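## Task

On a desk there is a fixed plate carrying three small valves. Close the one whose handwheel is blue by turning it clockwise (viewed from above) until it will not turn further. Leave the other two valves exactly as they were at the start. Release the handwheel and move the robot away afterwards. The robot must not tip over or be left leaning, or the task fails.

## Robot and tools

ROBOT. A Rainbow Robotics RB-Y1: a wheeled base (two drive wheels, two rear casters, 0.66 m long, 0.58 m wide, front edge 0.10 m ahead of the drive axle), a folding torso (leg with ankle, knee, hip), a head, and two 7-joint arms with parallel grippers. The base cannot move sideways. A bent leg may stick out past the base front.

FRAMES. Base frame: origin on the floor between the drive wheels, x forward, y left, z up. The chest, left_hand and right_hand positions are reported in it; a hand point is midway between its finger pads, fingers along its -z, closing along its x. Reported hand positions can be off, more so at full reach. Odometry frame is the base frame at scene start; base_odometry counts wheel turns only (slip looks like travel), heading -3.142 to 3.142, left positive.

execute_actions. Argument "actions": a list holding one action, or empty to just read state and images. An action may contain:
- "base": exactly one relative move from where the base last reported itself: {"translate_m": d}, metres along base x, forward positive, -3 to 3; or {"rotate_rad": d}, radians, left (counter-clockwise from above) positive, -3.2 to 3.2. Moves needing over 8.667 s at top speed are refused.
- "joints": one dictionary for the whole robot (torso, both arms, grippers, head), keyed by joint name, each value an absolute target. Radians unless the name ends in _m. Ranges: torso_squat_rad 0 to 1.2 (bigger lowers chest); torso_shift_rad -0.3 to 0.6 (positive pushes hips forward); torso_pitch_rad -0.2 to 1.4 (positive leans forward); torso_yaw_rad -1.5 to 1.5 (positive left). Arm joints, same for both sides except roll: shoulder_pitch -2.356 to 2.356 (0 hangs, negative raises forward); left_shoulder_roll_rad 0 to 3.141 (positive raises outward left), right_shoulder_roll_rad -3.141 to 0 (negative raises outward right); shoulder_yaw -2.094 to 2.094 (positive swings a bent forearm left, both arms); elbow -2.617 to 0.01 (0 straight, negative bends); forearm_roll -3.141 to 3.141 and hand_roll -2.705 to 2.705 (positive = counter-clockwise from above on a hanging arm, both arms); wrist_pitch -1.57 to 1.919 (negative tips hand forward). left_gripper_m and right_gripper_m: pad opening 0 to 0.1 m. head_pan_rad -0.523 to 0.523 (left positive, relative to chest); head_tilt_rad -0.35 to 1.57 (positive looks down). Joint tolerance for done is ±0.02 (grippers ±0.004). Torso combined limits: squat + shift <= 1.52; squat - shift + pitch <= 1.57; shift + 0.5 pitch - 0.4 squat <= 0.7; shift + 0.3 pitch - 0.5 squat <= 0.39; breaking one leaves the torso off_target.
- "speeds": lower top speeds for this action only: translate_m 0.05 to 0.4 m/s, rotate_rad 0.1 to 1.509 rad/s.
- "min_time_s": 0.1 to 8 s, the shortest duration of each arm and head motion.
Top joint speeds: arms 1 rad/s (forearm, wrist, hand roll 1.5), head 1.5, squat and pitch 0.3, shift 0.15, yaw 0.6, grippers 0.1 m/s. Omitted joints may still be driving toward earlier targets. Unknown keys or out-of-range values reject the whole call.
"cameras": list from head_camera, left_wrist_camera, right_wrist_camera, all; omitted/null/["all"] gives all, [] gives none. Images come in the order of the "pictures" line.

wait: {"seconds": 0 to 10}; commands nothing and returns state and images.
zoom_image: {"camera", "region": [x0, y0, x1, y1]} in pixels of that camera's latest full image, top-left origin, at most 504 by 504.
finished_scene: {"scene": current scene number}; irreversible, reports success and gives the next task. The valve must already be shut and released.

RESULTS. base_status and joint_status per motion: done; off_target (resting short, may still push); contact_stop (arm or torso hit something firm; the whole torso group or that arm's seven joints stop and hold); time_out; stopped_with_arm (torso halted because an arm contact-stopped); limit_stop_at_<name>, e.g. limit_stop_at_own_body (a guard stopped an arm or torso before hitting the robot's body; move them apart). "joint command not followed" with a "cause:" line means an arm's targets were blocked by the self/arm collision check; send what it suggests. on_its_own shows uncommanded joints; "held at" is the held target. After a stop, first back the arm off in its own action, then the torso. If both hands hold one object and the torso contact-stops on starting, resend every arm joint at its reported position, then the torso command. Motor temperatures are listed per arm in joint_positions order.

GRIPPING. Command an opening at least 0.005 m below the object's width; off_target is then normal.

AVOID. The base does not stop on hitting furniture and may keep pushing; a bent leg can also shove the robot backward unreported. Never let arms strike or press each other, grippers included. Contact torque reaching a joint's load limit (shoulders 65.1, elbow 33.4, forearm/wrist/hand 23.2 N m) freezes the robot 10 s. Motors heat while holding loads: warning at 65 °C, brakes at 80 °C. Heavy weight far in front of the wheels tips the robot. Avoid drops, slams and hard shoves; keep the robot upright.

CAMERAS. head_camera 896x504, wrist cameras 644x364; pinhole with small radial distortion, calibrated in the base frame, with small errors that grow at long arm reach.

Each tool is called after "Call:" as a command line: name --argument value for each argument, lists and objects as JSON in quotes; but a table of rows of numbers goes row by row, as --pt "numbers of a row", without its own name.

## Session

Call:
execute_actions --actions '[]' --cameras '["head_camera"]'

Scene clock: 0.00 s.
Motor temperatures (°C, as the motors report them): left_arm=[30 30 34 32 33 35 34] | right_arm=[30 32 35 31 33 42 35]
base_odometry: x=+0.000 y=+0.000 heading=+0.000 (m, m, rad; odometry frame)
base_status: not commanded
joint_positions: torso_squat_rad=+0.350 torso_shift_rad=+0.000 torso_pitch_rad=+0.000 torso_yaw_rad=-0.001 left_shoulder_pitch_rad=+0.006 left_shoulder_roll_rad=+0.029 left_shoulder_yaw_rad=+0.017 left_elbow_rad=-0.149 left_forearm_roll_rad=-0.012 left_wrist_pitch_rad=+0.010 left_hand_roll_rad=-0.019 left_gripper_m=+0.101 right_shoulder_pitch_rad=-0.007 right_shoulder_roll_rad=-0.032 right_shoulder_yaw_rad=-0.016 right_elbow_rad=-0.143 right_forearm_roll_rad=+0.017 right_wrist_pitch_rad=-0.028 right_hand_roll_rad=-0.014 right_gripper_m=+0.100 head_pan_rad=-0.001 head_tilt_rad=+0.400
joint_status: not commanded
chest: x=-0.2280 y=-0.0010 z=+1.2474 quat_wxyz=(+1.000, +0.001, +0.000, +0.000) (m; base frame)
left_hand: x=-0.1620 y=+0.2433 z=+0.5656 quat_wxyz=(+0.998, +0.017, -0.066, -0.008) (m; base frame)
right_hand: x=-0.1468 y=-0.2457 z=+0.5672 quat_wxyz=(+0.996, -0.016, -0.089, -0.004) (m; base frame)
pictures: head_camera
camera_calibration (this result's frames):
head_camera: T_world_to_cam=[[0.0111312, -0.998398, -0.0554677, 0.0764483], [-0.418453, 0.0457294, -0.907086, 1.29058], [0.90817, 0.0333076, -0.417274, 0.738856], [0, 0, 0, 1]] pos_world=[-0.131811, -0.0073011, 1.48321]
Images, in order (width x height): head_camera 896x504.

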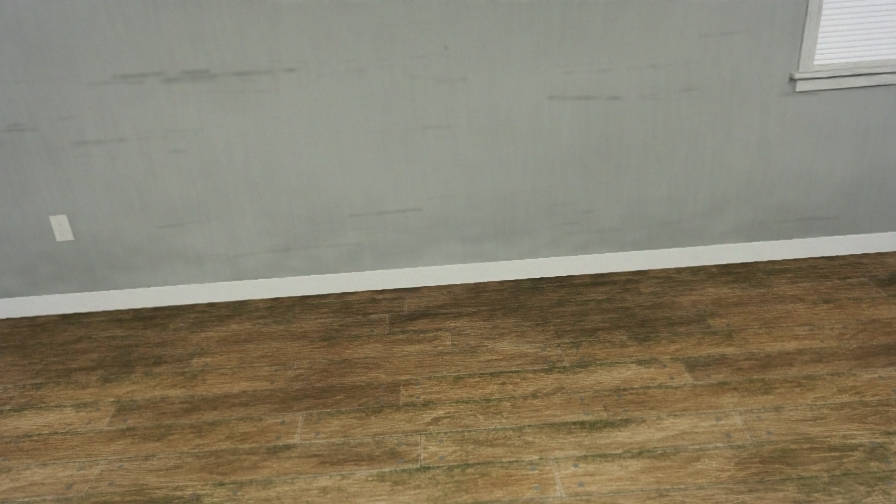

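Call:
execute_actions --actions '[{"base":{"rotate_rad":-1.3}}]' --cameras '["head_camera"]'

Scene clock: 6.23 s.
Motor temperatures (°C, as the motors report them): left_arm=[30 30 34 32 33 35 34] | right_arm=[30 32 35 31 33 42 35]
base_odometry: x=+0.000 y=+0.000 heading=-1.299 (m, m, rad; odometry frame)
base_status: done
joint_positions: torso_squat_rad=+0.350 torso_shift_rad=+0.000 torso_pitch_rad=+0.000 torso_yaw_rad=-0.001 left_shoulder_pitch_rad=+0.006 left_shoulder_roll_rad=+0.029 left_shoulder_yaw_rad=+0.017 left_elbow_rad=-0.149 left_forearm_roll_rad=-0.012 left_wrist_pitch_rad=+0.010 left_hand_roll_rad=-0.019 left_gripper_m=+0.101 right_shoulder_pitch_rad=-0.007 right_shoulder_roll_rad=-0.032 right_shoulder_yaw_rad=-0.016 right_elbow_rad=-0.143 right_forearm_roll_rad=+0.017 right_wrist_pitch_rad=-0.028 right_hand_roll_rad=-0.014 right_gripper_m=+0.100 head_pan_rad=-0.001 head_tilt_rad=+0.400
joint_status: not commanded
chest: x=-0.2281 y=-0.0010 z=+1.2474 quat_wxyz=(+1.000, +0.001, +0.000, +0.000) (m; base frame)
left_hand: x=-0.1620 y=+0.2433 z=+0.5656 quat_wxyz=(+0.998, +0.017, -0.066, -0.008) (m; base frame)
right_hand: x=-0.1468 y=-0.2457 z=+0.5672 quat_wxyz=(+0.996, -0.016, -0.089, -0.004) (m; base frame)
pictures: head_camera
camera_calibration (this result's frames):
head_camera: T_world_to_cam=[[0.0111327, -0.998399, -0.0554537, 0.0764485], [-0.418426, 0.045717, -0.9071, 1.29059], [0.908183, 0.0333017, -0.417247, 0.738851], [0, 0, 0, 1]] pos_world=[-0.131847, -0.00728078, 1.48322]
Images, in order (width x height): head_camera 896x504.

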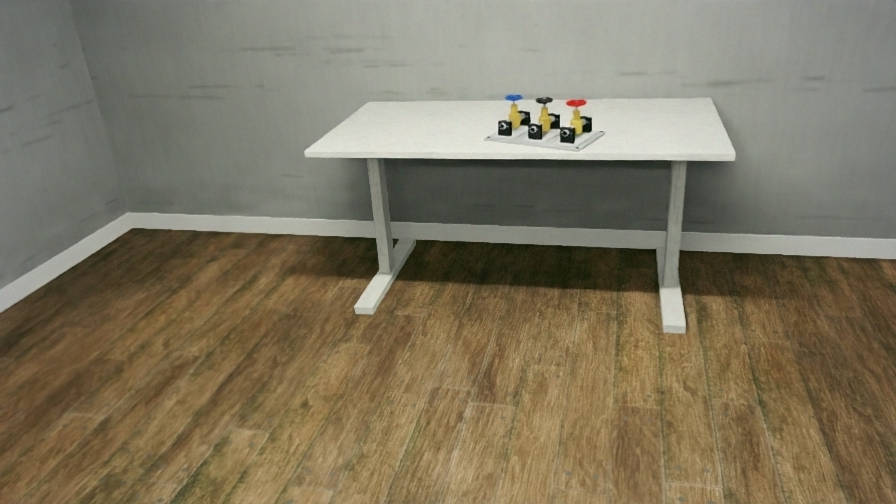

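Call:
execute_actions --actions '[{"base":{"rotate_rad":-0.185},"joints":{"torso_pitch_rad":0.4,"torso_yaw_rad":0.2,"head_tilt_rad":0.3,"left_shoulder_pitch_rad":-1.5,"left_shoulder_roll_rad":0.41,"left_shoulder_yaw_rad":-0.011,"left_elbow_rad":-0.85,"left_forearm_roll_rad":0.46,"left_wrist_pitch_rad":1.9,"left_hand_roll_rad":2.6}}]' --cameras '[]'

Call:
execute_actions --actions '[{"base":{"translate_m":1.85}}]' --cameras '["head_camera","left_wrist_camera"]'

Scene clock: 20.50 s.
Motor temperatures (°C, as the motors report them): left_arm=[30 30 34 32 33 35 34] | right_arm=[30 32 35 31 33 42 35]
base_odometry: x=+0.000 y=+0.000 heading=-1.484 (m, m, rad; odometry frame)
base_status: done
joint_positions: torso_squat_rad=+0.350 torso_shift_rad=+0.000 torso_pitch_rad=+0.400 torso_yaw_rad=+0.200 left_shoulder_pitch_rad=-1.500 left_shoulder_roll_rad=+0.410 left_shoulder_yaw_rad=-0.011 left_elbow_rad=-0.850 left_forearm_roll_rad=+0.460 left_wrist_pitch_rad=+1.900 left_hand_roll_rad=+2.600 left_gripper_m=+0.101 right_shoulder_pitch_rad=-0.007 right_shoulder_roll_rad=-0.032 right_shoulder_yaw_rad=-0.016 right_elbow_rad=-0.144 right_forearm_roll_rad=+0.017 right_wrist_pitch_rad=-0.028 right_hand_roll_rad=-0.014 right_gripper_m=+0.100 head_pan_rad=-0.001 head_tilt_rad=+0.300
joint_status: all done
chest: x=-0.1076 y=-0.0010 z=+1.2230 quat_wxyz=(+0.975, +0.020, +0.198, +0.098) (m; base frame)
left_hand: x=+0.3908 y=+0.2784 z=+1.0524 quat_wxyz=(+0.300, -0.003, -0.003, +0.954) (m; base frame)
right_hand: x=-0.2538 y=-0.2245 z=+0.5463 quat_wxyz=(+0.989, +0.012, +0.108, +0.096) (m; base frame)
pictures: none
No camera images: the call's "cameras" was empty. Leave "cameras" out to get every camera's image.

Scene clock: 26.67 s.
Motor temperatures (°C, as the motors report them): left_arm=[30 31 34 32 33 35 34] | right_arm=[30 32 35 31 33 42 35]
base_odometry: x=+0.160 y=-1.843 heading=-1.484 (m, m, rad; odometry frame)
base_status: done
joint_positions: torso_squat_rad=+0.350 torso_shift_rad=+0.000 torso_pitch_rad=+0.400 torso_yaw_rad=+0.200 left_shoulder_pitch_rad=-1.500 left_shoulder_roll_rad=+0.410 left_shoulder_yaw_rad=-0.011 left_elbow_rad=-0.850 left_forearm_roll_rad=+0.460 left_wrist_pitch_rad=+1.900 left_hand_roll_rad=+2.600 left_gripper_m=+0.101 right_shoulder_pitch_rad=-0.007 right_shoulder_roll_rad=-0.032 right_shoulder_yaw_rad=-0.016 right_elbow_rad=-0.144 right_forearm_roll_rad=+0.017 right_wrist_pitch_rad=-0.028 right_hand_roll_rad=-0.014 right_gripper_m=+0.100 head_pan_rad=-0.001 head_tilt_rad=+0.300
joint_status: not commanded
chest: x=-0.1075 y=-0.0010 z=+1.2230 quat_wxyz=(+0.975, +0.020, +0.198, +0.098) (m; base frame)
left_hand: x=+0.3907 y=+0.2785 z=+1.0522 quat_wxyz=(+0.300, -0.003, -0.003, +0.954) (m; base frame)
right_hand: x=-0.2537 y=-0.2245 z=+0.5463 quat_wxyz=(+0.989, +0.012, +0.108, +0.096) (m; base frame)
pictures: head_camera, left_wrist_camera
camera_calibration (this result's frames):
head_camera: T_world_to_cam=[[0.177758, -0.974954, -0.133664, 0.186901], [-0.670368, -0.0205325, -0.741745, 1.09486], [0.720423, 0.221455, -0.657228, 0.873418], [0, 0, 0, 1]] pos_world=[0.0715028, 0.0112779, 1.41112]
left_wrist_camera: T_world_to_cam=[[-0.808284, 0.587194, -0.0433501, 0.191978], [0.404986, 0.607891, 0.682975, -1.01516], [0.427391, 0.534482, -0.729154, 0.539902], [0, 0, 0, 1]] pos_world=[0.335549, 0.215811, 1.09532]
Images, in order (width x height): head_camera 896x504, left_wrist_camera 644x364.

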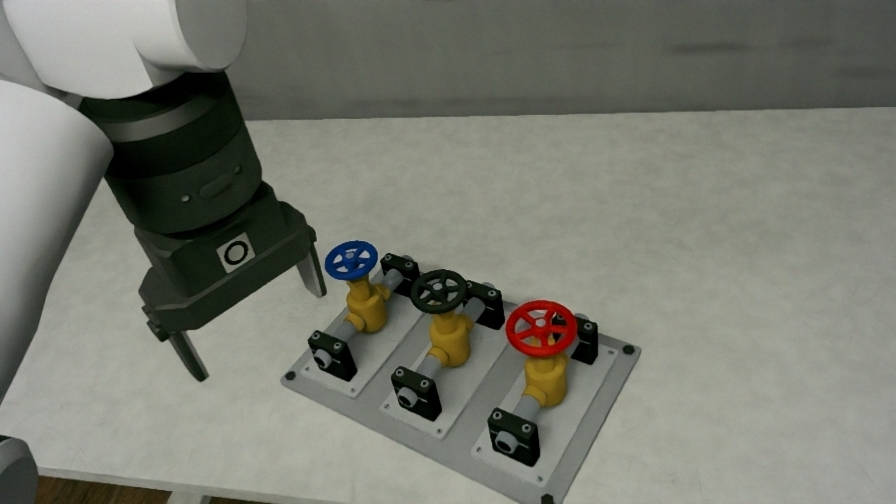

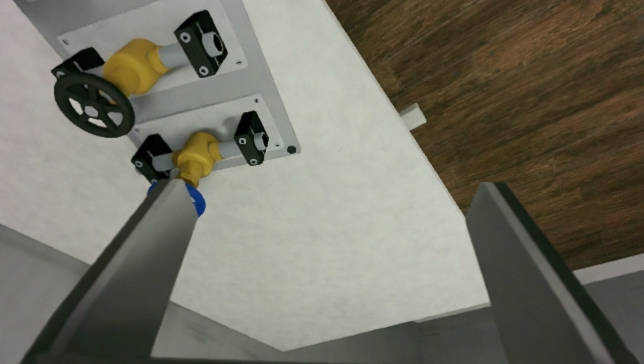

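Call:
execute_actions --actions '[{"base":{"translate_m":0.21},"joints":{"torso_squat_rad":0.5,"left_shoulder_roll_rad":0.435,"left_forearm_roll_rad":0.47,"head_tilt_rad":0.45}}]' --cameras '["head_camera","left_wrist_camera"]'

Scene clock: 41.97 s.
Motor temperatures (°C, as the motors report them): left_arm=[31 31 34 32 33 35 34] | right_arm=[30 32 35 31 33 42 35]
base_odometry: x=+0.178 y=-2.052 heading=-1.484 (m, m, rad; odometry frame)
base_status: done
joint_positions: torso_squat_rad=+0.500 torso_shift_rad=+0.000 torso_pitch_rad=+0.400 torso_yaw_rad=+0.200 left_shoulder_pitch_rad=-1.500 left_shoulder_roll_rad=+0.435 left_shoulder_yaw_rad=-0.011 left_elbow_rad=-0.850 left_forearm_roll_rad=+0.470 left_wrist_pitch_rad=+1.900 left_hand_roll_rad=+2.600 left_gripper_m=+0.101 right_shoulder_pitch_rad=-0.007 right_shoulder_roll_rad=-0.032 right_shoulder_yaw_rad=-0.016 right_elbow_rad=-0.143 right_forearm_roll_rad=+0.017 right_wrist_pitch_rad=-0.028 right_hand_roll_rad=-0.014 right_gripper_m=+0.100 head_pan_rad=-0.001 head_tilt_rad=+0.450
joint_status: all done
chest: x=-0.1075 y=-0.0009 z=+1.1798 quat_wxyz=(+0.975, +0.020, +0.198, +0.098) (m; base frame)
left_hand: x=+0.3912 y=+0.2899 z=+1.0138 quat_wxyz=(+0.292, -0.006, -0.006, +0.956) (m; base frame)
right_hand: x=-0.2537 y=-0.2244 z=+0.5031 quat_wxyz=(+0.989, +0.012, +0.108, +0.096) (m; base frame)
pictures: head_camera, left_wrist_camera
camera_calibration (this result's frames):
head_camera: T_world_to_cam=[[0.169654, -0.976554, -0.132514, 0.179563], [-0.771334, -0.0478852, -0.634627, 0.916715], [0.613402, 0.209879, -0.761373, 0.985185], [0, 0, 0, 1]] pos_world=[0.0723155, 0.0124797, 1.35566]
left_wrist_camera: T_world_to_cam=[[-0.81784, 0.573475, -0.0475743, 0.196009], [0.389576, 0.612628, 0.68769, -0.99626], [0.423519, 0.543887, -0.724444, 0.499633], [0, 0, 0, 1]] pos_world=[0.336819, 0.226187, 1.0564]
Images, in order (width x height): head_camera 896x504, left_wrist_camera 644x364.

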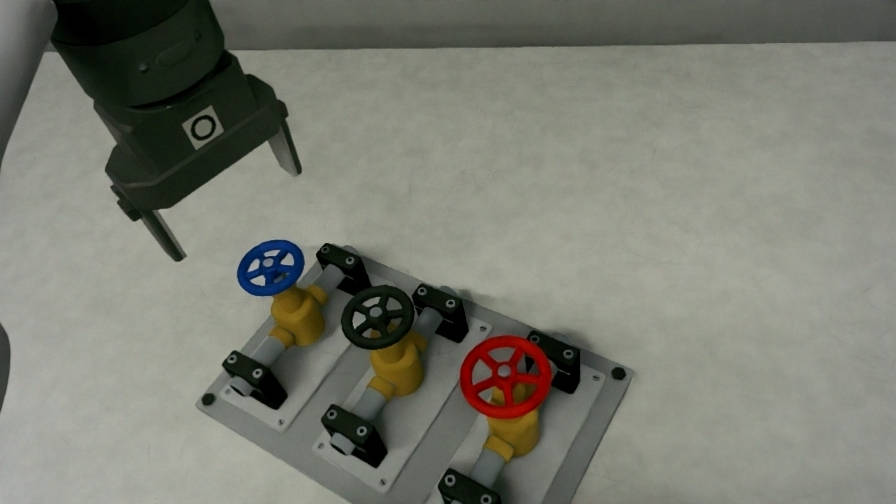

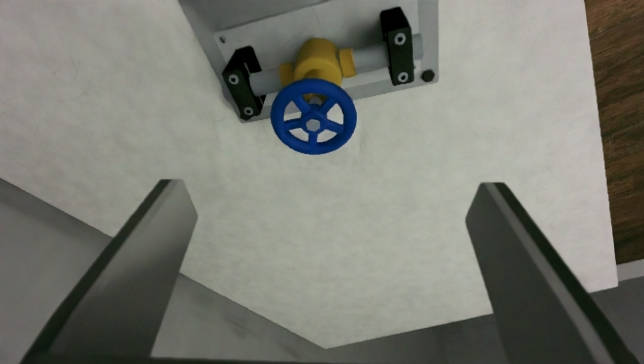

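Call:
execute_actions --actions '[{"base":{"translate_m":0.018},"joints":{"torso_squat_rad":0.65,"left_shoulder_roll_rad":0.465,"left_forearm_roll_rad":0.485,"left_gripper_m":0.085}}]' --cameras '[]'

Call:
execute_actions --actions '[{"joints":{"torso_squat_rad":0.78}}]' --cameras '["head_camera","left_wrist_camera"]'

Call:
execute_actions --actions '[{"joints":{"left_hand_roll_rad":1.05}}]' --cameras '["left_wrist_camera"]'

Scene clock: 58.10 s.
Motor temperatures (°C, as the motors report them): left_arm=[32 31 34 32 33 35 34] | right_arm=[30 32 35 31 33 42 35]
base_odometry: x=+0.180 y=-2.070 heading=-1.485 (m, m, rad; odometry frame)
base_status: done
joint_positions: torso_squat_rad=+0.650 torso_shift_rad=+0.000 torso_pitch_rad=+0.400 torso_yaw_rad=+0.200 left_shoulder_pitch_rad=-1.500 left_shoulder_roll_rad=+0.465 left_shoulder_yaw_rad=-0.011 left_elbow_rad=-0.850 left_forearm_roll_rad=+0.485 left_wrist_pitch_rad=+1.900 left_hand_roll_rad=+2.600 left_gripper_m=+0.085 right_shoulder_pitch_rad=-0.007 right_shoulder_roll_rad=-0.032 right_shoulder_yaw_rad=-0.016 right_elbow_rad=-0.143 right_forearm_roll_rad=+0.017 right_wrist_pitch_rad=-0.028 right_hand_roll_rad=-0.014 right_gripper_m=+0.100 head_pan_rad=-0.001 head_tilt_rad=+0.450
joint_status: all done
chest: x=-0.1076 y=-0.0009 z=+1.1227 quat_wxyz=(+0.975, +0.020, +0.198, +0.098) (m; base frame)
left_hand: x=+0.3915 y=+0.3028 z=+0.9629 quat_wxyz=(+0.283, -0.010, -0.008, +0.959) (m; base frame)
right_hand: x=-0.2537 y=-0.2244 z=+0.4461 quat_wxyz=(+0.989, +0.012, +0.108, +0.096) (m; base frame)
pictures: none
No camera images: the call's "cameras" was empty. Leave "cameras" out to get every camera's image.

Scene clock: 59.33 s.
Motor temperatures (°C, as the motors report them): left_arm=[32 31 34 32 33 35 34] | right_arm=[30 32 35 31 33 42 35]
base_odometry: x=+0.180 y=-2.070 heading=-1.485 (m, m, rad; odometry frame)
base_status: not commanded
joint_positions: torso_squat_rad=+0.780 torso_shift_rad=+0.000 torso_pitch_rad=+0.400 torso_yaw_rad=+0.200 left_shoulder_pitch_rad=-1.500 left_shoulder_roll_rad=+0.465 left_shoulder_yaw_rad=-0.011 left_elbow_rad=-0.850 left_forearm_roll_rad=+0.485 left_wrist_pitch_rad=+1.900 left_hand_roll_rad=+2.600 left_gripper_m=+0.085 right_shoulder_pitch_rad=-0.007 right_shoulder_roll_rad=-0.032 right_shoulder_yaw_rad=-0.016 right_elbow_rad=-0.143 right_forearm_roll_rad=+0.017 right_wrist_pitch_rad=-0.028 right_hand_roll_rad=-0.014 right_gripper_m=+0.100 head_pan_rad=-0.001 head_tilt_rad=+0.450
joint_status: all done
chest: x=-0.1076 y=-0.0008 z=+1.0631 quat_wxyz=(+0.975, +0.020, +0.198, +0.098) (m; base frame)
left_hand: x=+0.3915 y=+0.3029 z=+0.9033 quat_wxyz=(+0.283, -0.010, -0.008, +0.959) (m; base frame)
right_hand: x=-0.2537 y=-0.2243 z=+0.3864 quat_wxyz=(+0.989, +0.012, +0.108, +0.096) (m; base frame)
pictures: head_camera, left_wrist_camera
camera_calibration (this result's frames):
head_camera: T_world_to_cam=[[0.169685, -0.976551, -0.132497, 0.16421], [-0.771268, -0.0478996, -0.634706, 0.842738], [0.613476, 0.209891, -0.76131, 0.89629], [0, 0, 0, 1]] pos_world=[0.0722602, 0.0126038, 1.239]
left_wrist_camera: T_world_to_cam=[[-0.828226, 0.557726, -0.0546277, 0.198765], [0.371508, 0.61943, 0.691584, -0.926778], [0.419552, 0.552493, -0.720227, 0.407502], [0, 0, 0, 1]] pos_world=[0.337959, 0.238076, 0.945297]
Images, in order (width x height): head_camera 896x504, left_wrist_camera 644x364.

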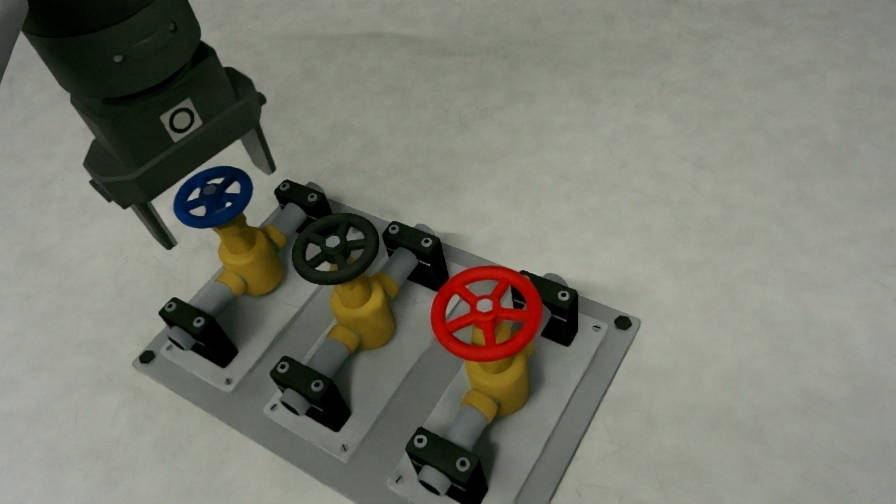

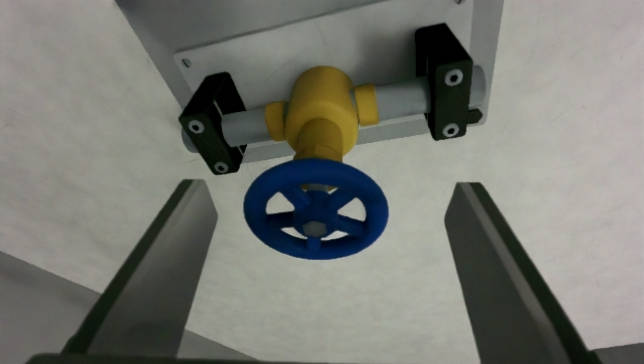

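Scene clock: 60.97 s.
Motor temperatures (°C, as the motors report them): left_arm=[32 31 34 32 33 35 34] | right_arm=[30 32 35 31 33 42 35]
base_odometry: x=+0.180 y=-2.070 heading=-1.485 (m, m, rad; odometry frame)
base_status: not commanded
joint_positions: torso_squat_rad=+0.780 torso_shift_rad=+0.000 torso_pitch_rad=+0.400 torso_yaw_rad=+0.200 left_shoulder_pitch_rad=-1.500 left_shoulder_roll_rad=+0.465 left_shoulder_yaw_rad=-0.011 left_elbow_rad=-0.850 left_forearm_roll_rad=+0.485 left_wrist_pitch_rad=+1.900 left_hand_roll_rad=+1.050 left_gripper_m=+0.085 right_shoulder_pitch_rad=-0.007 right_shoulder_roll_rad=-0.032 right_shoulder_yaw_rad=-0.016 right_elbow_rad=-0.143 right_forearm_roll_rad=+0.017 right_wrist_pitch_rad=-0.028 right_hand_roll_rad=-0.014 right_gripper_m=+0.100 head_pan_rad=-0.001 head_tilt_rad=+0.450
joint_status: all done
chest: x=-0.1076 y=-0.0008 z=+1.0631 quat_wxyz=(+0.975, +0.020, +0.198, +0.098) (m; base frame)
left_hand: x=+0.3915 y=+0.3029 z=+0.9033 quat_wxyz=(+0.873, -0.002, -0.013, +0.488) (m; base frame)
right_hand: x=-0.2537 y=-0.2243 z=+0.3864 quat_wxyz=(+0.989, +0.012, +0.108, +0.096) (m; base frame)
pictures: left_wrist_camera
camera_calibration (this result's frames):
left_wrist_camera: T_world_to_cam=[[0.540535, 0.841107, -0.0189923, -0.455146], [0.616803, -0.380833, 0.688854, -0.717407], [0.572167, -0.384065, -0.724651, 0.635394], [0, 0, 0, 1]] pos_world=[0.32497, 0.353647, 0.945984]
Images, in order (width x height): left_wrist_camera 644x364.

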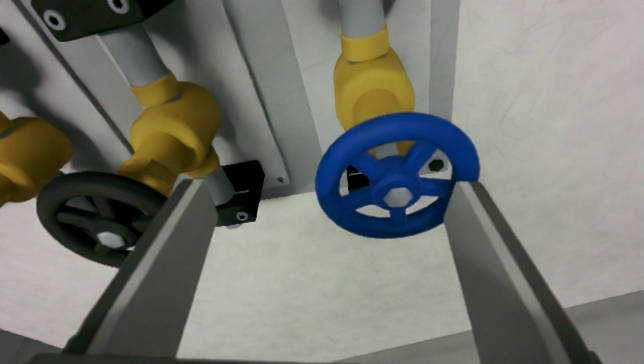

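Call:
execute_actions --actions '[{"base":{"translate_m":0.017},"joints":{"left_shoulder_roll_rad":0.511,"left_forearm_roll_rad":0.51}}]' --cameras '[]'

Call:
execute_actions --actions '[{"joints":{"torso_squat_rad":0.87,"left_gripper_m":0.075}}]' --cameras '["left_wrist_camera"]'

Call:
execute_actions --actions '[{"joints":{"left_hand_roll_rad":2.6}}]' --cameras '["left_wrist_camera"]'

Scene clock: 79.57 s.
Motor temperatures (°C, as the motors report them): left_arm=[32 31 34 33 33 35 34] | right_arm=[30 32 35 31 33 42 35]
base_odometry: x=+0.181 y=-2.087 heading=-1.485 (m, m, rad; odometry frame)
base_status: done
joint_positions: torso_squat_rad=+0.780 torso_shift_rad=+0.000 torso_pitch_rad=+0.400 torso_yaw_rad=+0.200 left_shoulder_pitch_rad=-1.500 left_shoulder_roll_rad=+0.511 left_shoulder_yaw_rad=-0.011 left_elbow_rad=-0.850 left_forearm_roll_rad=+0.510 left_wrist_pitch_rad=+1.900 left_hand_roll_rad=+1.050 left_gripper_m=+0.085 right_shoulder_pitch_rad=-0.007 right_shoulder_roll_rad=-0.032 right_shoulder_yaw_rad=-0.016 right_elbow_rad=-0.144 right_forearm_roll_rad=+0.017 right_wrist_pitch_rad=-0.028 right_hand_roll_rad=-0.014 right_gripper_m=+0.100 head_pan_rad=-0.001 head_tilt_rad=+0.450
joint_status: all done
chest: x=-0.1074 y=-0.0008 z=+1.0631 quat_wxyz=(+0.975, +0.020, +0.198, +0.098) (m; base frame)
left_hand: x=+0.3915 y=+0.3219 z=+0.9128 quat_wxyz=(+0.866, -0.006, -0.019, +0.500) (m; base frame)
right_hand: x=-0.2537 y=-0.2243 z=+0.3865 quat_wxyz=(+0.989, +0.012, +0.108, +0.096) (m; base frame)
pictures: none
No camera images: the call's "cameras" was empty. Leave "cameras" out to get every camera's image.

Scene clock: 80.63 s.
Motor temperatures (°C, as the motors report them): left_arm=[32 31 34 33 33 35 34] | right_arm=[30 32 35 31 33 42 35]
base_odometry: x=+0.181 y=-2.087 heading=-1.485 (m, m, rad; odometry frame)
base_status: not commanded
joint_positions: torso_squat_rad=+0.870 torso_shift_rad=+0.000 torso_pitch_rad=+0.400 torso_yaw_rad=+0.200 left_shoulder_pitch_rad=-1.500 left_shoulder_roll_rad=+0.511 left_shoulder_yaw_rad=-0.011 left_elbow_rad=-0.850 left_forearm_roll_rad=+0.510 left_wrist_pitch_rad=+1.900 left_hand_roll_rad=+1.050 left_gripper_m=+0.075 right_shoulder_pitch_rad=-0.007 right_shoulder_roll_rad=-0.032 right_shoulder_yaw_rad=-0.016 right_elbow_rad=-0.144 right_forearm_roll_rad=+0.017 right_wrist_pitch_rad=-0.028 right_hand_roll_rad=-0.014 right_gripper_m=+0.100 head_pan_rad=-0.001 head_tilt_rad=+0.450
joint_status: all done
chest: x=-0.1076 y=-0.0008 z=+1.0169 quat_wxyz=(+0.975, +0.020, +0.198, +0.098) (m; base frame)
left_hand: x=+0.3914 y=+0.3220 z=+0.8667 quat_wxyz=(+0.866, -0.006, -0.019, +0.500) (m; base frame)
right_hand: x=-0.2537 y=-0.2243 z=+0.3402 quat_wxyz=(+0.989, +0.012, +0.108, +0.096) (m; base frame)
pictures: left_wrist_camera
camera_calibration (this result's frames):
left_wrist_camera: T_world_to_cam=[[0.516627, 0.856126, -0.012061, -0.473326], [0.617458, -0.362771, 0.697957, -0.69883], [0.593163, -0.36803, -0.716039, 0.595431], [0, 0, 0, 1]] pos_world=[0.322843, 0.370848, 0.908396]
Images, in order (width x height): left_wrist_camera 644x364.

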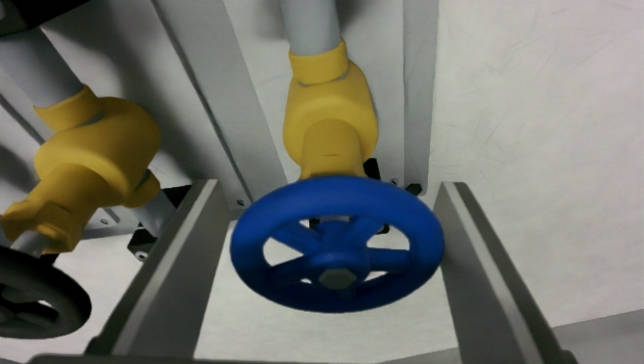

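Scene clock: 82.27 s.
Motor temperatures (°C, as the motors report them): left_arm=[32 31 34 33 33 35 34] | right_arm=[30 32 35 31 33 42 35]
base_odometry: x=+0.181 y=-2.087 heading=-1.485 (m, m, rad; odometry frame)
base_status: not commanded
joint_positions: torso_squat_rad=+0.870 torso_shift_rad=+0.000 torso_pitch_rad=+0.400 torso_yaw_rad=+0.200 left_shoulder_pitch_rad=-1.500 left_shoulder_roll_rad=+0.511 left_shoulder_yaw_rad=-0.011 left_elbow_rad=-0.850 left_forearm_roll_rad=+0.510 left_wrist_pitch_rad=+1.900 left_hand_roll_rad=+2.600 left_gripper_m=+0.075 right_shoulder_pitch_rad=-0.007 right_shoulder_roll_rad=-0.032 right_shoulder_yaw_rad=-0.016 right_elbow_rad=-0.144 right_forearm_roll_rad=+0.017 right_wrist_pitch_rad=-0.028 right_hand_roll_rad=-0.014 right_gripper_m=+0.100 head_pan_rad=-0.001 head_tilt_rad=+0.450
joint_status: all done
chest: x=-0.1076 y=-0.0008 z=+1.0169 quat_wxyz=(+0.975, +0.020, +0.198, +0.098) (m; base frame)
left_hand: x=+0.3914 y=+0.3220 z=+0.8667 quat_wxyz=(+0.269, -0.017, -0.009, +0.963) (m; base frame)
right_hand: x=-0.2537 y=-0.2243 z=+0.3402 quat_wxyz=(+0.989, +0.012, +0.108, +0.096) (m; base frame)
pictures: left_wrist_camera
camera_calibration (this result's frames):
left_wrist_camera: T_world_to_cam=[[-0.842877, 0.533922, -0.0669814, 0.210137], [0.343819, 0.630114, 0.696236, -0.909896], [0.413941, 0.563812, -0.714681, 0.364394], [0, 0, 0, 1]] pos_world=[0.339121, 0.255693, 0.908003]
Images, in order (width x height): left_wrist_camera 644x364.

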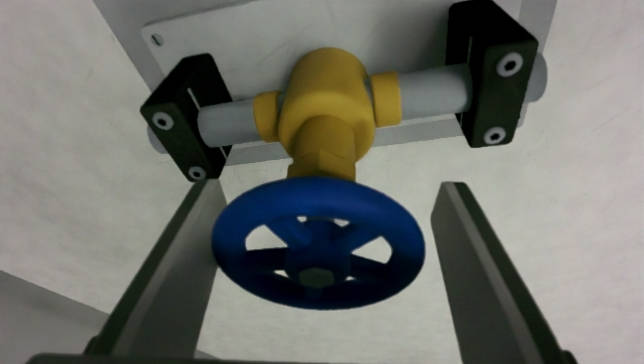

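Call:
execute_actions --actions '[{"base":{"translate_m":0.004},"joints":{"left_shoulder_roll_rad":0.514}}]' --cameras '[]'

Call:
execute_actions --actions '[{"joints":{"left_gripper_m":0.045}}]' --cameras '["left_wrist_camera"]'

Call:
execute_actions --actions '[{"joints":{"left_hand_roll_rad":-2.6}}]' --cameras '["left_wrist_camera"]'

Call:
execute_actions --actions '[{"joints":{"left_gripper_m":0.075}}]' --cameras '[]'

Call:
execute_actions --actions '[{"joints":{"left_hand_roll_rad":2.0}}]' --cameras '[]'

Call:
execute_actions --actions '[{"joints":{"left_gripper_m":0.045}}]' --cameras '["left_wrist_camera"]'

Call:
execute_actions --actions '[{"joints":{"left_hand_roll_rad":-2.6}}]' --cameras '["left_wrist_camera"]'

Scene clock: 99.00 s.
Motor temperatures (°C, as the motors report them): left_arm=[32 31 34 33 33 35 34] | right_arm=[31 32 35 31 33 42 35]
base_odometry: x=+0.182 y=-2.091 heading=-1.485 (m, m, rad; odometry frame)
base_status: done
joint_positions: torso_squat_rad=+0.870 torso_shift_rad=+0.000 torso_pitch_rad=+0.400 torso_yaw_rad=+0.200 left_shoulder_pitch_rad=-1.500 left_shoulder_roll_rad=+0.514 left_shoulder_yaw_rad=-0.011 left_elbow_rad=-0.850 left_forearm_roll_rad=+0.510 left_wrist_pitch_rad=+1.900 left_hand_roll_rad=+2.600 left_gripper_m=+0.075 right_shoulder_pitch_rad=-0.007 right_shoulder_roll_rad=-0.032 right_shoulder_yaw_rad=-0.016 right_elbow_rad=-0.144 right_forearm_roll_rad=+0.017 right_wrist_pitch_rad=-0.028 right_hand_roll_rad=-0.014 right_gripper_m=+0.100 head_pan_rad=-0.001 head_tilt_rad=+0.450
joint_status: all done
chest: x=-0.1075 y=-0.0008 z=+1.0169 quat_wxyz=(+0.975, +0.020, +0.198, +0.098) (m; base frame)
left_hand: x=+0.3914 y=+0.3235 z=+0.8673 quat_wxyz=(+0.268, -0.017, -0.010, +0.963) (m; base frame)
right_hand: x=-0.2537 y=-0.2243 z=+0.3402 quat_wxyz=(+0.989, +0.012, +0.108, +0.096) (m; base frame)
pictures: none
No camera images: the call's "cameras" was empty. Leave "cameras" out to get every camera's image.

Scene clock: 99.80 s.
Motor temperatures (°C, as the motors report them): left_arm=[32 31 34 33 33 35 34] | right_arm=[31 32 35 31 33 42 35]
base_odometry: x=+0.182 y=-2.091 heading=-1.485 (m, m, rad; odometry frame)
base_status: not commanded
joint_positions: torso_squat_rad=+0.870 torso_shift_rad=+0.000 torso_pitch_rad=+0.400 torso_yaw_rad=+0.200 left_shoulder_pitch_rad=-1.500 left_shoulder_roll_rad=+0.514 left_shoulder_yaw_rad=-0.011 left_elbow_rad=-0.850 left_forearm_roll_rad=+0.510 left_wrist_pitch_rad=+1.900 left_hand_roll_rad=+2.600 left_gripper_m=+0.064 right_shoulder_pitch_rad=-0.007 right_shoulder_roll_rad=-0.032 right_shoulder_yaw_rad=-0.016 right_elbow_rad=-0.144 right_forearm_roll_rad=+0.017 right_wrist_pitch_rad=-0.028 right_hand_roll_rad=-0.014 right_gripper_m=+0.100 head_pan_rad=-0.001 head_tilt_rad=+0.450
joint_status: left_gripper_m off_target (ended at +0.064, target +0.045)
chest: x=-0.1075 y=-0.0008 z=+1.0169 quat_wxyz=(+0.975, +0.020, +0.198, +0.098) (m; base frame)
left_hand: x=+0.3914 y=+0.3235 z=+0.8673 quat_wxyz=(+0.268, -0.018, -0.010, +0.963) (m; base frame)
right_hand: x=-0.2537 y=-0.2243 z=+0.3402 quat_wxyz=(+0.989, +0.012, +0.108, +0.096) (m; base frame)
pictures: left_wrist_camera
camera_calibration (this result's frames):
left_wrist_camera: T_world_to_cam=[[-0.844069, 0.532023, -0.0670742, 0.210541], [0.341628, 0.629936, 0.697475, -0.911486], [0.413325, 0.565803, -0.713463, 0.36253], [0, 0, 0, 1]] pos_world=[0.339257, 0.257045, 0.908512]
Images, in order (width x height): left_wrist_camera 644x364.

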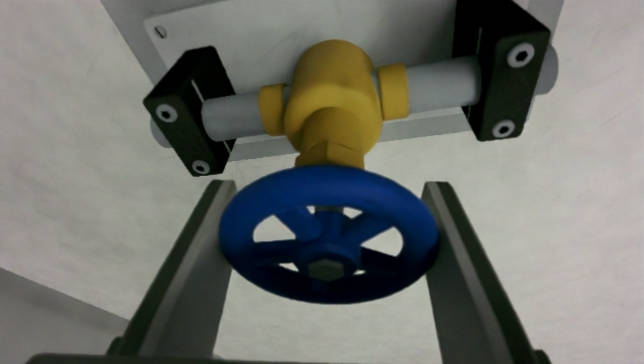

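Scene clock: 103.87 s.
Motor temperatures (°C, as the motors report them): left_arm=[32 31 34 33 33 35 34] | right_arm=[31 32 35 31 33 42 35]
base_odometry: x=+0.182 y=-2.091 heading=-1.485 (m, m, rad; odometry frame)
base_status: not commanded
joint_positions: torso_squat_rad=+0.870 torso_shift_rad=+0.000 torso_pitch_rad=+0.400 torso_yaw_rad=+0.200 left_shoulder_pitch_rad=-1.500 left_shoulder_roll_rad=+0.513 left_shoulder_yaw_rad=-0.011 left_elbow_rad=-0.850 left_forearm_roll_rad=+0.510 left_wrist_pitch_rad=+1.900 left_hand_roll_rad=-2.599 left_gripper_m=+0.064 right_shoulder_pitch_rad=-0.007 right_shoulder_roll_rad=-0.032 right_shoulder_yaw_rad=-0.016 right_elbow_rad=-0.144 right_forearm_roll_rad=+0.017 right_wrist_pitch_rad=-0.028 right_hand_roll_rad=-0.014 right_gripper_m=+0.100 head_pan_rad=-0.001 head_tilt_rad=+0.450
joint_status: all done
chest: x=-0.1075 y=-0.0008 z=+1.0169 quat_wxyz=(+0.975, +0.020, +0.198, +0.098) (m; base frame)
left_hand: x=+0.3916 y=+0.3229 z=+0.8674 quat_wxyz=(+0.267, +0.020, -0.001, -0.963) (m; base frame)
right_hand: x=-0.2537 y=-0.2243 z=+0.3402 quat_wxyz=(+0.989, +0.012, +0.108, +0.096) (m; base frame)
pictures: left_wrist_camera
camera_calibration (this result's frames):
left_wrist_camera: T_world_to_cam=[[-0.863831, -0.497694, -0.0780834, 0.560727], [-0.416233, 0.61777, 0.667166, -0.584192], [-0.283807, 0.60882, -0.740805, 0.645632], [0, 0, 0, 1]] pos_world=[0.424448, 0.246893, 0.911824]
Images, in order (width x height): left_wrist_camera 644x364.

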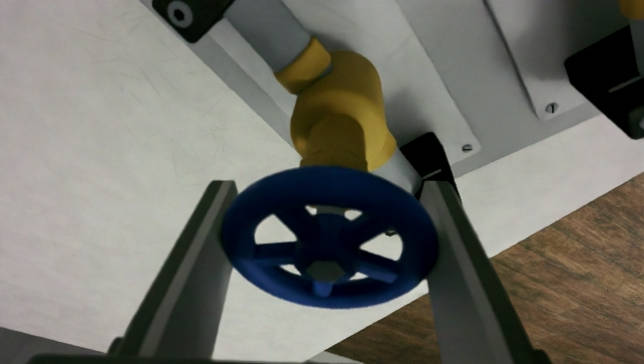

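Scene clock: 104.67 s.
Motor temperatures (°C, as the motors report them): left_arm=[32 31 34 33 33 35 34] | right_arm=[31 32 35 31 33 42 35]
base_odometry: x=+0.182 y=-2.091 heading=-1.485 (m, m, rad; odometry frame)
base_status: not commanded
joint_positions: torso_squat_rad=+0.870 torso_shift_rad=+0.000 torso_pitch_rad=+0.400 torso_yaw_rad=+0.200 left_shoulder_pitch_rad=-1.500 left_shoulder_roll_rad=+0.514 left_shoulder_yaw_rad=-0.011 left_elbow_rad=-0.850 left_forearm_roll_rad=+0.510 left_wrist_pitch_rad=+1.900 left_hand_roll_rad=-2.600 left_gripper_m=+0.075 right_shoulder_pitch_rad=-0.007 right_shoulder_roll_rad=-0.032 right_shoulder_yaw_rad=-0.016 right_elbow_rad=-0.144 right_forearm_roll_rad=+0.017 right_wrist_pitch_rad=-0.028 right_hand_roll_rad=-0.014 right_gripper_m=+0.100 head_pan_rad=-0.001 head_tilt_rad=+0.450
joint_status: all done
chest: x=-0.1075 y=-0.0008 z=+1.0169 quat_wxyz=(+0.975, +0.020, +0.198, +0.098) (m; base frame)
left_hand: x=+0.3915 y=+0.3232 z=+0.8674 quat_wxyz=(+0.267, +0.020, +0.000, -0.963) (m; base frame)
right_hand: x=-0.2537 y=-0.2243 z=+0.3402 quat_wxyz=(+0.989, +0.012, +0.108, +0.096) (m; base frame)
pictures: none
No camera images: the call's "cameras" was empty. Leave "cameras" out to get every camera's image.

Scene clock: 108.33 s.
Motor temperatures (°C, as the motors report them): left_arm=[32 31 34 33 33 35 34] | right_arm=[31 32 35 31 33 42 35]
base_odometry: x=+0.182 y=-2.091 heading=-1.485 (m, m, rad; odometry frame)
base_status: not commanded
joint_positions: torso_squat_rad=+0.870 torso_shift_rad=+0.000 torso_pitch_rad=+0.400 torso_yaw_rad=+0.200 left_shoulder_pitch_rad=-1.500 left_shoulder_roll_rad=+0.514 left_shoulder_yaw_rad=-0.011 left_elbow_rad=-0.850 left_forearm_roll_rad=+0.510 left_wrist_pitch_rad=+1.900 left_hand_roll_rad=+2.000 left_gripper_m=+0.075 right_shoulder_pitch_rad=-0.007 right_shoulder_roll_rad=-0.032 right_shoulder_yaw_rad=-0.016 right_elbow_rad=-0.144 right_forearm_roll_rad=+0.017 right_wrist_pitch_rad=-0.028 right_hand_roll_rad=-0.014 right_gripper_m=+0.100 head_pan_rad=-0.001 head_tilt_rad=+0.450
joint_status: all done
chest: x=-0.1075 y=-0.0008 z=+1.0169 quat_wxyz=(+0.975, +0.020, +0.198, +0.098) (m; base frame)
left_hand: x=+0.3915 y=+0.3232 z=+0.8674 quat_wxyz=(+0.541, -0.014, -0.015, +0.841) (m; base frame)
right_hand: x=-0.2537 y=-0.2243 z=+0.3402 quat_wxyz=(+0.989, +0.012, +0.108, +0.096) (m; base frame)
pictures: none
No camera images: the call's "cameras" was empty. Leave "cameras" out to get every camera's image.

Scene clock: 109.13 s.
Motor temperatures (°C, as the motors report them): left_arm=[32 31 34 33 33 35 34] | right_arm=[31 32 35 31 33 42 35]
base_odometry: x=+0.182 y=-2.091 heading=-1.485 (m, m, rad; odometry frame)
base_status: not commanded
joint_positions: torso_squat_rad=+0.870 torso_shift_rad=+0.000 torso_pitch_rad=+0.400 torso_yaw_rad=+0.200 left_shoulder_pitch_rad=-1.500 left_shoulder_roll_rad=+0.514 left_shoulder_yaw_rad=-0.011 left_elbow_rad=-0.850 left_forearm_roll_rad=+0.510 left_wrist_pitch_rad=+1.900 left_hand_roll_rad=+2.000 left_gripper_m=+0.064 right_shoulder_pitch_rad=-0.007 right_shoulder_roll_rad=-0.032 right_shoulder_yaw_rad=-0.016 right_elbow_rad=-0.144 right_forearm_roll_rad=+0.017 right_wrist_pitch_rad=-0.028 right_hand_roll_rad=-0.014 right_gripper_m=+0.100 head_pan_rad=-0.001 head_tilt_rad=+0.450
joint_status: left_gripper_m off_target (ended at +0.064, target +0.045)
chest: x=-0.1075 y=-0.0008 z=+1.0169 quat_wxyz=(+0.975, +0.020, +0.198, +0.098) (m; base frame)
left_hand: x=+0.3915 y=+0.3232 z=+0.8674 quat_wxyz=(+0.541, -0.014, -0.015, +0.841) (m; base frame)
right_hand: x=-0.2537 y=-0.2243 z=+0.3402 quat_wxyz=(+0.989, +0.012, +0.108, +0.096) (m; base frame)
pictures: left_wrist_camera
camera_calibration (this result's frames):
left_wrist_camera: T_world_to_cam=[[-0.39616, 0.917039, -0.0457814, -0.107483], [0.636877, 0.310363, 0.705735, -0.93086], [0.661396, 0.250427, -0.706995, 0.361879], [0, 0, 0, 1]] pos_world=[0.310918, 0.296846, 0.907866]
Images, in order (width x height): left_wrist_camera 644x364.

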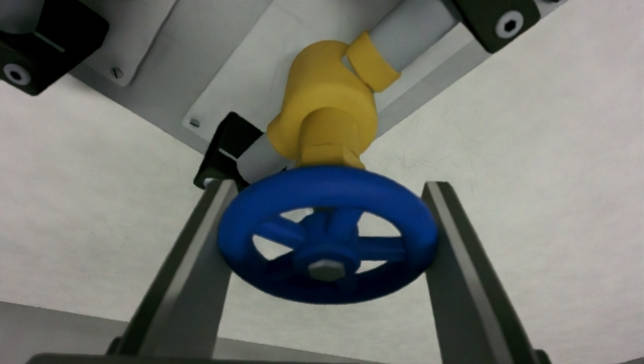

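Scene clock: 112.80 s.
Motor temperatures (°C, as the motors report them): left_arm=[32 31 34 33 33 35 35] | right_arm=[31 32 35 31 33 42 35]
base_odometry: x=+0.182 y=-2.091 heading=-1.485 (m, m, rad; odometry frame)
base_status: not commanded
joint_positions: torso_squat_rad=+0.870 torso_shift_rad=+0.000 torso_pitch_rad=+0.400 torso_yaw_rad=+0.200 left_shoulder_pitch_rad=-1.500 left_shoulder_roll_rad=+0.513 left_shoulder_yaw_rad=-0.011 left_elbow_rad=-0.850 left_forearm_roll_rad=+0.510 left_wrist_pitch_rad=+1.900 left_hand_roll_rad=-2.599 left_gripper_m=+0.064 right_shoulder_pitch_rad=-0.007 right_shoulder_roll_rad=-0.032 right_shoulder_yaw_rad=-0.016 right_elbow_rad=-0.144 right_forearm_roll_rad=+0.017 right_wrist_pitch_rad=-0.028 right_hand_roll_rad=-0.014 right_gripper_m=+0.100 head_pan_rad=-0.001 head_tilt_rad=+0.450
joint_status: all done
chest: x=-0.1075 y=-0.0008 z=+1.0169 quat_wxyz=(+0.975, +0.020, +0.198, +0.098) (m; base frame)
left_hand: x=+0.3915 y=+0.3229 z=+0.8673 quat_wxyz=(+0.267, +0.020, -0.001, -0.963) (m; base frame)
right_hand: x=-0.2537 y=-0.2243 z=+0.3402 quat_wxyz=(+0.989, +0.012, +0.108, +0.096) (m; base frame)
pictures: left_wrist_camera
camera_calibration (this result's frames):
left_wrist_camera: T_world_to_cam=[[-0.863825, -0.497715, -0.0780098, 0.56065], [-0.416186, 0.61775, 0.667214, -0.584264], [-0.283892, 0.608823, -0.74077, 0.645588], [0, 0, 0, 1]] pos_world=[0.424418, 0.246924, 0.911797]
Images, in order (width x height): left_wrist_camera 644x364.

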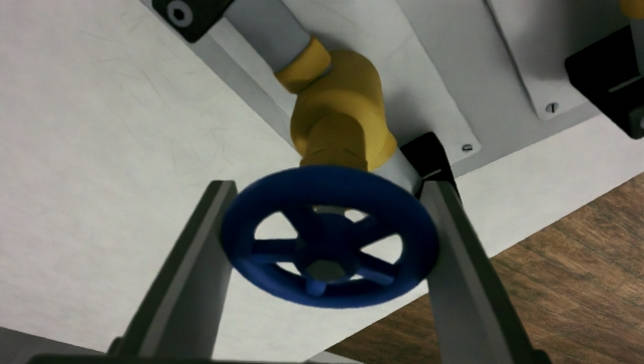

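The grip slipped and the wheel didn't move, so it's tight.

Call:
execute_actions --actions '[{"joints":{"left_gripper_m":0.078}}]' --cameras '[]'

Call:
execute_actions --actions '[{"joints":{"torso_squat_rad":0.5}}]' --cameras '[]'

Call:
execute_actions --actions '[{"base":{"translate_m":-0.4}}]' --cameras '[]'

Call:
finished_scene --scene 2

Scene clock: 120.40 s.
Motor temperatures (°C, as the motors report them): left_arm=[32 31 34 33 33 35 35] | right_arm=[31 32 35 31 33 42 35]
base_odometry: x=+0.182 y=-2.091 heading=-1.485 (m, m, rad; odometry frame)
base_status: not commanded
joint_positions: torso_squat_rad=+0.870 torso_shift_rad=+0.000 torso_pitch_rad=+0.400 torso_yaw_rad=+0.200 left_shoulder_pitch_rad=-1.500 left_shoulder_roll_rad=+0.514 left_shoulder_yaw_rad=-0.011 left_elbow_rad=-0.850 left_forearm_roll_rad=+0.510 left_wrist_pitch_rad=+1.900 left_hand_roll_rad=-2.600 left_gripper_m=+0.078 right_shoulder_pitch_rad=-0.007 right_shoulder_roll_rad=-0.032 right_shoulder_yaw_rad=-0.016 right_elbow_rad=-0.144 right_forearm_roll_rad=+0.017 right_wrist_pitch_rad=-0.028 right_hand_roll_rad=-0.014 right_gripper_m=+0.100 head_pan_rad=-0.001 head_tilt_rad=+0.450
joint_status: all done
chest: x=-0.1075 y=-0.0008 z=+1.0169 quat_wxyz=(+0.975, +0.020, +0.198, +0.098) (m; base frame)
left_hand: x=+0.3915 y=+0.3232 z=+0.8674 quat_wxyz=(+0.267, +0.020, +0.000, -0.963) (m; base frame)
right_hand: x=-0.2537 y=-0.2243 z=+0.3402 quat_wxyz=(+0.989, +0.012, +0.108, +0.096) (m; base frame)
pictures: none
No camera images: the call's "cameras" was empty. Leave "cameras" out to get every camera's image.

Scene clock: 122.40 s.
Motor temperatures (°C, as the motors report them): left_arm=[32 31 34 33 33 35 35] | right_arm=[31 32 35 31 33 42 35]
base_odometry: x=+0.182 y=-2.091 heading=-1.485 (m, m, rad; odometry frame)
base_status: not commanded
joint_positions: torso_squat_rad=+0.500 torso_shift_rad=+0.000 torso_pitch_rad=+0.400 torso_yaw_rad=+0.200 left_shoulder_pitch_rad=-1.500 left_shoulder_roll_rad=+0.514 left_shoulder_yaw_rad=-0.011 left_elbow_rad=-0.850 left_forearm_roll_rad=+0.510 left_wrist_pitch_rad=+1.900 left_hand_roll_rad=-2.600 left_gripper_m=+0.078 right_shoulder_pitch_rad=-0.007 right_shoulder_roll_rad=-0.032 right_shoulder_yaw_rad=-0.016 right_elbow_rad=-0.144 right_forearm_roll_rad=+0.017 right_wrist_pitch_rad=-0.028 right_hand_roll_rad=-0.014 right_gripper_m=+0.100 head_pan_rad=-0.001 head_tilt_rad=+0.450
joint_status: all done
chest: x=-0.1075 y=-0.0010 z=+1.1798 quat_wxyz=(+0.975, +0.020, +0.198, +0.098) (m; base frame)
left_hand: x=+0.3914 y=+0.3231 z=+1.0302 quat_wxyz=(+0.267, +0.020, +0.000, -0.963) (m; base frame)
right_hand: x=-0.2538 y=-0.2245 z=+0.5031 quat_wxyz=(+0.989, +0.012, +0.108, +0.096) (m; base frame)
pictures: none
No camera images: the call's "cameras" was empty. Leave "cameras" out to get every camera's image.

Scene clock: 125.17 s.
Motor temperatures (°C, as the motors report them): left_arm=[32 31 34 33 33 35 35] | right_arm=[31 32 35 31 33 42 35]
base_odometry: x=+0.147 y=-1.693 heading=-1.486 (m, m, rad; odometry frame)
base_status: done
joint_positions: torso_squat_rad=+0.500 torso_shift_rad=+0.000 torso_pitch_rad=+0.400 torso_yaw_rad=+0.200 left_shoulder_pitch_rad=-1.500 left_shoulder_roll_rad=+0.514 left_shoulder_yaw_rad=-0.011 left_elbow_rad=-0.850 left_forearm_roll_rad=+0.510 left_wrist_pitch_rad=+1.900 left_hand_roll_rad=-2.600 left_gripper_m=+0.078 right_shoulder_pitch_rad=-0.007 right_shoulder_roll_rad=-0.032 right_shoulder_yaw_rad=-0.016 right_elbow_rad=-0.143 right_forearm_roll_rad=+0.017 right_wrist_pitch_rad=-0.028 right_hand_roll_rad=-0.014 right_gripper_m=+0.100 head_pan_rad=-0.001 head_tilt_rad=+0.450
joint_status: not commanded
chest: x=-0.1076 y=-0.0010 z=+1.1798 quat_wxyz=(+0.975, +0.020, +0.198, +0.098) (m; base frame)
left_hand: x=+0.3914 y=+0.3232 z=+1.0303 quat_wxyz=(+0.267, +0.020, +0.000, -0.963) (m; base frame)
right_hand: x=-0.2538 y=-0.2245 z=+0.5031 quat_wxyz=(+0.989, +0.012, +0.108, +0.096) (m; base frame)
pictures: none
No camera images: the call's "cameras" was empty. Leave "cameras" out to get every camera's image.

The scene is finished: the task was done.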